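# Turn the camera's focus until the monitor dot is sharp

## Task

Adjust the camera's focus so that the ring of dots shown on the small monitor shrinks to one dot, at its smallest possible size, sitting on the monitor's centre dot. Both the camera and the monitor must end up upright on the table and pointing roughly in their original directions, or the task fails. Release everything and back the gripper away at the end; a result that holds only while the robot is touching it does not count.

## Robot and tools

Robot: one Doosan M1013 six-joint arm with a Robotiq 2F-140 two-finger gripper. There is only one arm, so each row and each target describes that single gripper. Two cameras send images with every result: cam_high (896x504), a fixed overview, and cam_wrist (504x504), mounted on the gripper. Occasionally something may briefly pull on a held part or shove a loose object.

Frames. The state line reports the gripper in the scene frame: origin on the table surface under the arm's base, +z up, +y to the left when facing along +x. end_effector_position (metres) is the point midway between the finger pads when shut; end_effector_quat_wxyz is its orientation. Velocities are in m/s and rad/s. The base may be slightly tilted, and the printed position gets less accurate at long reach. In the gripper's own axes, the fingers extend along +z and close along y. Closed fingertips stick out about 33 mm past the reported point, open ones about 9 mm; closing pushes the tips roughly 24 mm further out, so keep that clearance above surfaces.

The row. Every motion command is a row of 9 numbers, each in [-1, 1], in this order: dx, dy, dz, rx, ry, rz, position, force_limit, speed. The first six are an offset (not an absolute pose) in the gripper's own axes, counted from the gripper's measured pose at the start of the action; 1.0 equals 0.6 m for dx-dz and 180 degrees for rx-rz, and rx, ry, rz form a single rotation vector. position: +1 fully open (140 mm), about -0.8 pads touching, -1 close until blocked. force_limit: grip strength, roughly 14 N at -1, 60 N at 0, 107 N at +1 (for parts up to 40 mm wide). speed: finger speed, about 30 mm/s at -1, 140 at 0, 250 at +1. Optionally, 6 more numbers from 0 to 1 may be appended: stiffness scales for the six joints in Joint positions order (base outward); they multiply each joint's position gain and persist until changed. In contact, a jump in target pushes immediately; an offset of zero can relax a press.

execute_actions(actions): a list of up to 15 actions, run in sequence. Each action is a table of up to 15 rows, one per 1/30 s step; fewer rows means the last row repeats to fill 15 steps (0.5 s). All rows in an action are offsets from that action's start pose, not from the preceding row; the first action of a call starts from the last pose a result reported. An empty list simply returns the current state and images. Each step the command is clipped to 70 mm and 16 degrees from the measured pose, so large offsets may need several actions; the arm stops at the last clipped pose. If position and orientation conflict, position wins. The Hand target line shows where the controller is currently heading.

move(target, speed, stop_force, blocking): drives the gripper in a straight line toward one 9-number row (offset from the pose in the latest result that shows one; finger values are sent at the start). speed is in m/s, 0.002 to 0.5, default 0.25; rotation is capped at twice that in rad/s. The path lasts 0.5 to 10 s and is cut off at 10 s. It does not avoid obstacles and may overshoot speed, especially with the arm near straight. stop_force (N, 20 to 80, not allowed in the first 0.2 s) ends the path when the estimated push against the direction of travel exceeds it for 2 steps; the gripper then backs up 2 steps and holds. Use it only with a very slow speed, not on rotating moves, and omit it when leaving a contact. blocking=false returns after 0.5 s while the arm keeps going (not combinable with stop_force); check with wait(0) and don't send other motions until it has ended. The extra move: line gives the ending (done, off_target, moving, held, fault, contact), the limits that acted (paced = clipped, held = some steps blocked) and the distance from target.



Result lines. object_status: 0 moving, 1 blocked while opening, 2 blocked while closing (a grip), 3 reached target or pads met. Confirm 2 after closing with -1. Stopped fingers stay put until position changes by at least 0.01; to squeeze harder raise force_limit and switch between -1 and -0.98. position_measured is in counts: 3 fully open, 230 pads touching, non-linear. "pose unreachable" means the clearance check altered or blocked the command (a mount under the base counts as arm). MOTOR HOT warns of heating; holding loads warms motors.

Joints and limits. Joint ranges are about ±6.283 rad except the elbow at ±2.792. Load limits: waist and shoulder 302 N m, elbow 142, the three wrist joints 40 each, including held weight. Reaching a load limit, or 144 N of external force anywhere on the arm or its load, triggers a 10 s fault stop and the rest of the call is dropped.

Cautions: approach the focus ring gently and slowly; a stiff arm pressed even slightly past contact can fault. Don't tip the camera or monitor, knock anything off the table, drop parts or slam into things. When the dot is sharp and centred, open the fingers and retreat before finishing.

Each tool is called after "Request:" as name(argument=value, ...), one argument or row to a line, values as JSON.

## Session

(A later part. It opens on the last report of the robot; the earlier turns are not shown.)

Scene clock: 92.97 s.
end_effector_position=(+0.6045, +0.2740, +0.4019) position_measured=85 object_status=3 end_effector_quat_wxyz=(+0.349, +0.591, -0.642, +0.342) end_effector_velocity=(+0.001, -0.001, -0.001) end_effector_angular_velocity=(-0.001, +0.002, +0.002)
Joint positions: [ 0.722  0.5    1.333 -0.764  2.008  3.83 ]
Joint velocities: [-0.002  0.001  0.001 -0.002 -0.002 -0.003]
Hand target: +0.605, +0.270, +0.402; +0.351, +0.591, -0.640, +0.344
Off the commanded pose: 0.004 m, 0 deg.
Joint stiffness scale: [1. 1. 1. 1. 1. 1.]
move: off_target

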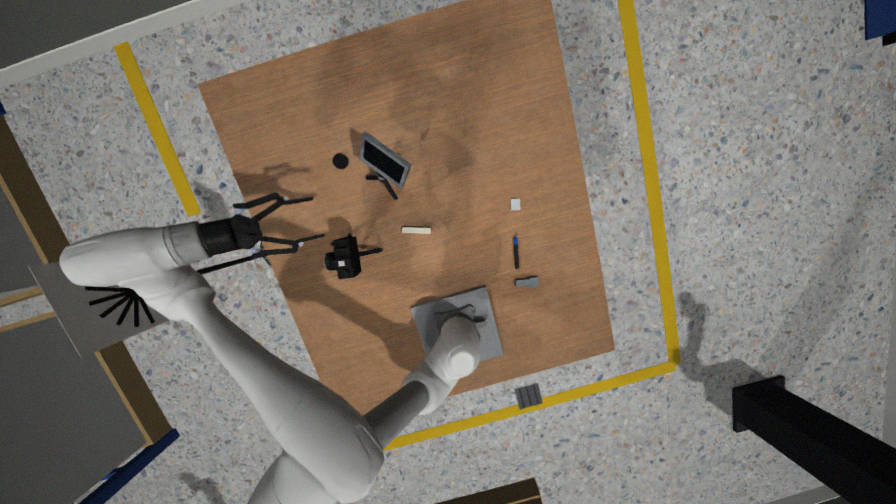

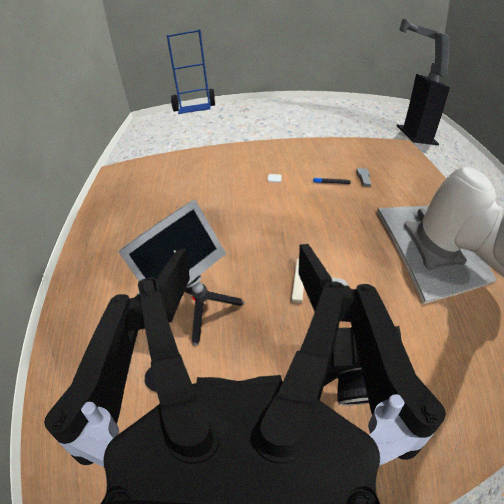

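Request:
execute_actions(
  actions=[
    [[0,0,0,0,0,0,1,-0.5,1]],
  ],
)

Request:
zoom_image(
  camera="cam_wrist",
  region=[157, 233, 193, 269],
)

Scene clock: 95.93 s.
end_effector_position=(+0.6046, +0.2739, +0.4019) position_measured=3 object_status=3 end_effector_quat_wxyz=(+0.349, +0.591, -0.642, +0.342) end_effector_velocity=(-0.000, -0.000, -0.001) end_effector_angular_velocity=(-0.001, +0.002, -0.001)
Joint positions: [ 0.722  0.5    1.333 -0.764  2.008  3.83 ]
Joint velocities: [-0.     0.001  0.001  0.     0.    -0.   ]
Hand target: +0.604, +0.274, +0.402; +0.349, +0.591, -0.642, +0.342
Off the commanded pose: 0.000 m, 0 deg.
Joint stiffness scale: [1. 1. 1. 1. 1. 1.]

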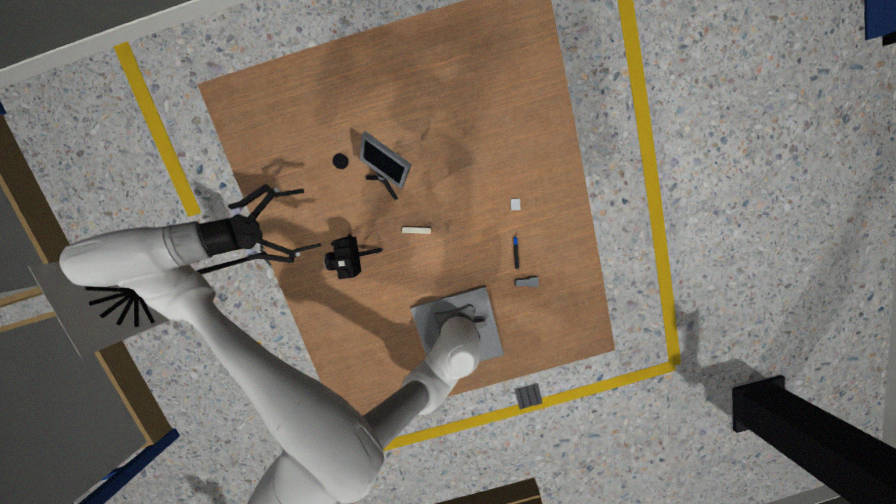

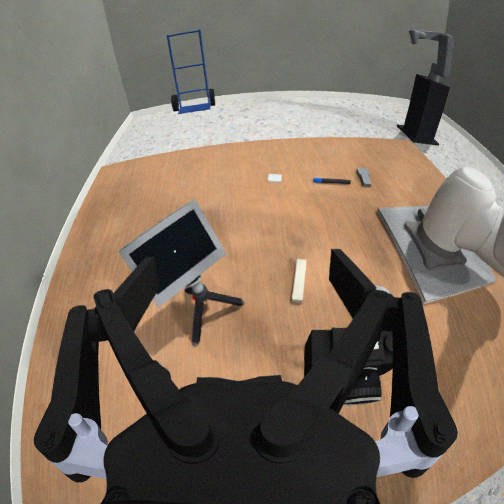

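Region (157, 233, 193, 269) of cam_wrist's 504x504 image, scaled by 14.000, with more detail than that image has.

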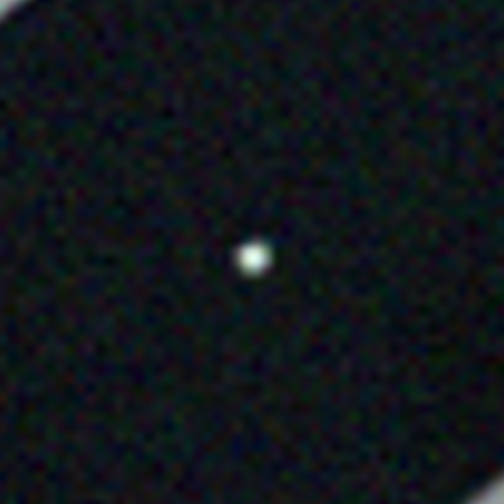

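Request:
move(
  target=[-0.2,0.263,-0.16,0,0,0,0.4,-0.5,0],
  speed=0.3,
)

Request:
move(
  target=[-0.235,0,0.15,0,0,0,0.4,-0.5,0],
  speed=0.15,
)

Scene clock: 107.93 s.
end_effector_position=(+0.4602, +0.4252, +0.3453) position_measured=78 object_status=3 end_effector_quat_wxyz=(+0.350, +0.591, -0.640, +0.343) end_effector_velocity=(-0.001, +0.001, -0.001) end_effector_angular_velocity=(-0.000, -0.001, -0.002)
Joint positions: [ 0.971  0.556  1.349 -0.574  2.101  4.086]
Joint velocities: [ 0.001  0.001 -0.     0.003  0.001  0.004]
Hand target: +0.458, +0.429, +0.346; +0.349, +0.591, -0.642, +0.341
Off the commanded pose: 0.004 m, 0 deg.
Joint stiffness scale: [1. 1. 1. 1. 1. 1.]
move: off_target

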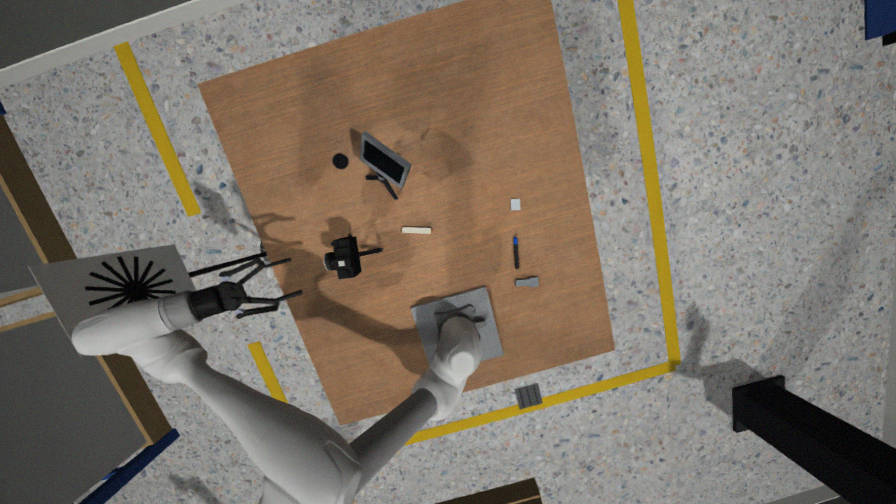

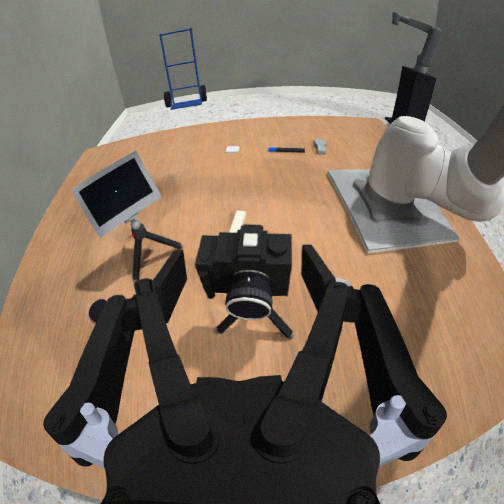

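Scene clock: 109.50 s.
end_effector_position=(+0.4661, +0.4237, +0.1830) position_measured=78 object_status=3 end_effector_quat_wxyz=(+0.347, +0.593, -0.639, +0.346) end_effector_velocity=(+0.000, +0.000, -0.001) end_effector_angular_velocity=(+0.002, -0.001, +0.001)
Joint positions: [ 0.969  0.672  1.475 -0.525  1.888  4.219]
Joint velocities: [ 0.    -0.     0.001  0.    -0.003  0.001]
Hand target: +0.464, +0.421, +0.178; +0.350, +0.591, -0.640, +0.343
Off the commanded pose: 0.006 m, 1 deg.
Joint stiffness scale: [1. 1. 1. 1. 1. 1.]
move: off_target

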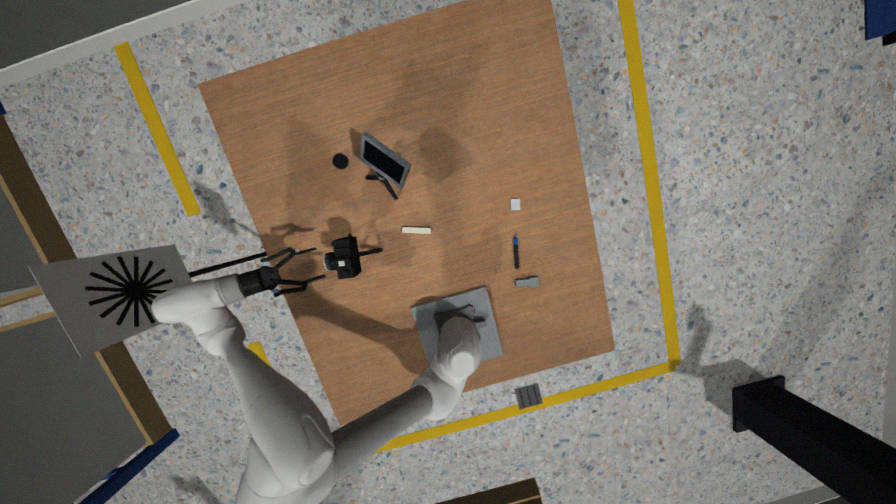

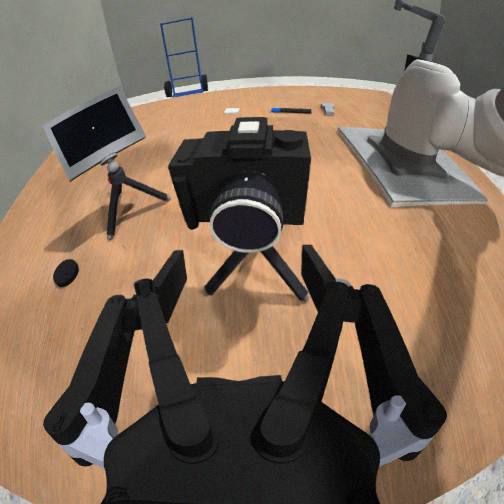

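Request:
zoom_image(
  camera="cam_wrist",
  region=[75, 110, 111, 146],
)

Request:
move(
  target=[0.033,0.008,0.048,0,0,0,0.3,-0.5,-1],
  speed=0.05,
)

Region (75, 110, 111, 146) of cam_wrist's 504x504 image, scaled by 14.000, with more detail than that image has.

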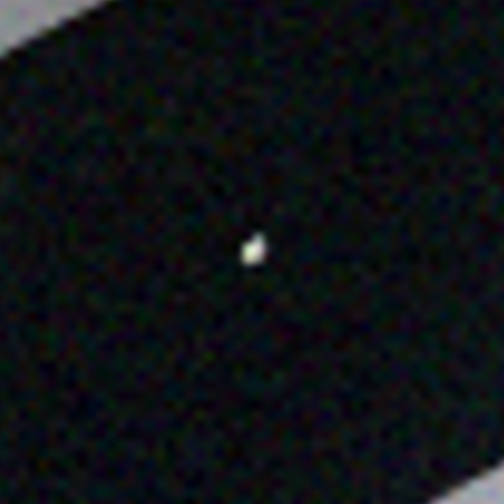

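Scene clock: 113.13 s.
end_effector_position=(+0.4579, +0.3935, +0.1849) position_measured=91 object_status=3 end_effector_quat_wxyz=(+0.348, +0.595, -0.639, +0.343) end_effector_velocity=(+0.000, -0.001, +0.000) end_effector_angular_velocity=(+0.001, -0.001, -0.000)
Joint positions: [ 0.954  0.629  1.545 -0.528  1.856  4.219]
Joint velocities: [-0.001 -0.002  0.003 -0.001 -0.002  0.   ]
Hand target: +0.459, +0.389, +0.185; +0.347, +0.593, -0.639, +0.346
Off the commanded pose: 0.005 m, 0 deg.
Joint stiffness scale: [1. 1. 1. 1. 1. 1.]
move: off_target

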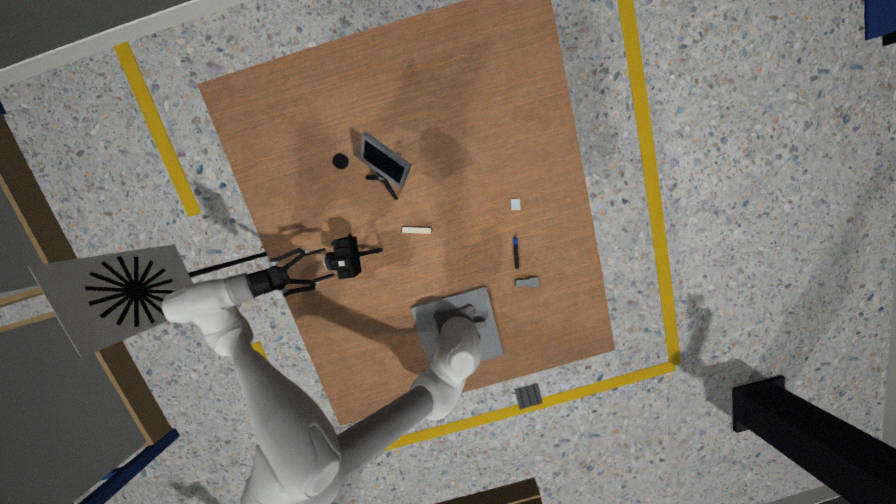

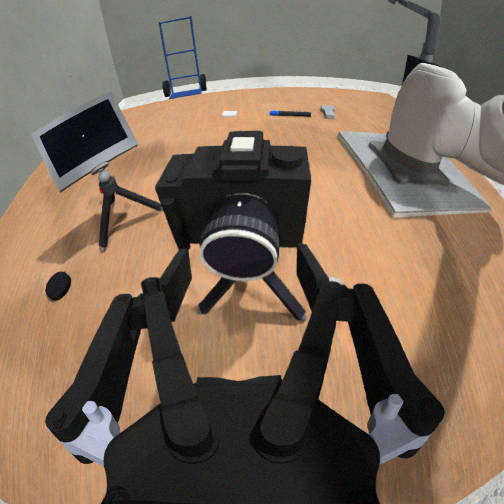

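Request:
zoom_image(
  camera="cam_wrist",
  region=[20, 70, 160, 200],
)

Region (20, 70, 160, 200) of cam_wrist's 504x504 image, scaled by 3.600, with more detail than that image has; it fills the top 468 rows of this view, and the rest is white.

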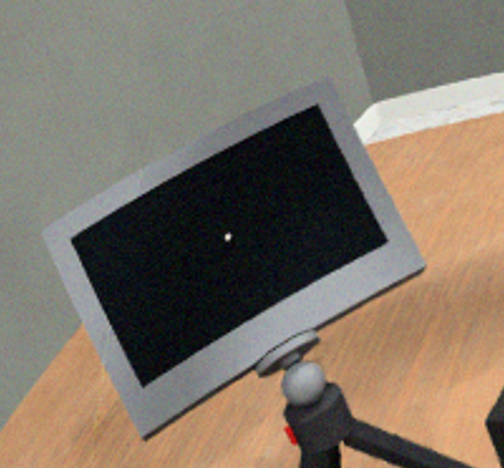

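Same size as a single dot. Retreat.

Request:
move(
  target=[0.03,0,-0.2,0,0,0,0.5,-0.5,0],
  speed=0.2,
)

Request:
finished_scene(
  scene=2,
)

Scene clock: 123.27 s.
end_effector_position=(+0.4629, +0.4825, +0.2624) position_measured=66 object_status=3 end_effector_quat_wxyz=(+0.347, +0.592, -0.640, +0.345) end_effector_velocity=(-0.000, +0.001, +0.001) end_effector_angular_velocity=(-0.002, +0.002, -0.000)
Joint positions: [ 1.009  0.68   1.298 -0.527  2.052  4.164]
Joint velocities: [ 0.     0.002 -0.004  0.     0.004 -0.002]
Hand target: +0.461, +0.486, +0.263; +0.348, +0.595, -0.639, +0.343
Off the commanded pose: 0.004 m, 0 deg.
Joint stiffness scale: [1. 1. 1. 1. 1. 1.]
move: off_target

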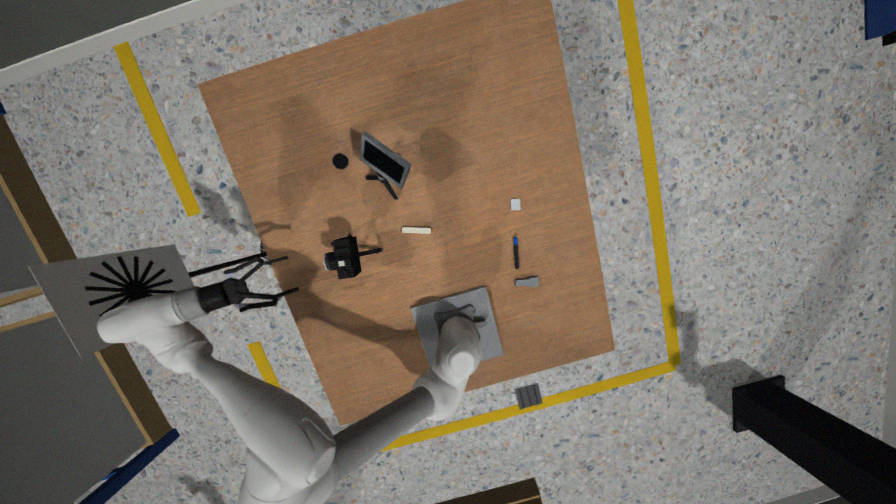

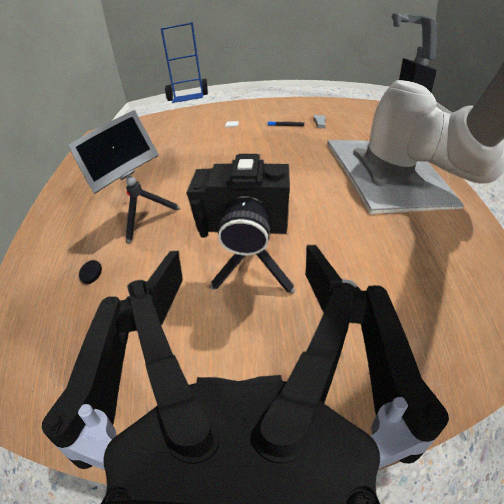

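The scene is finished: the task was done.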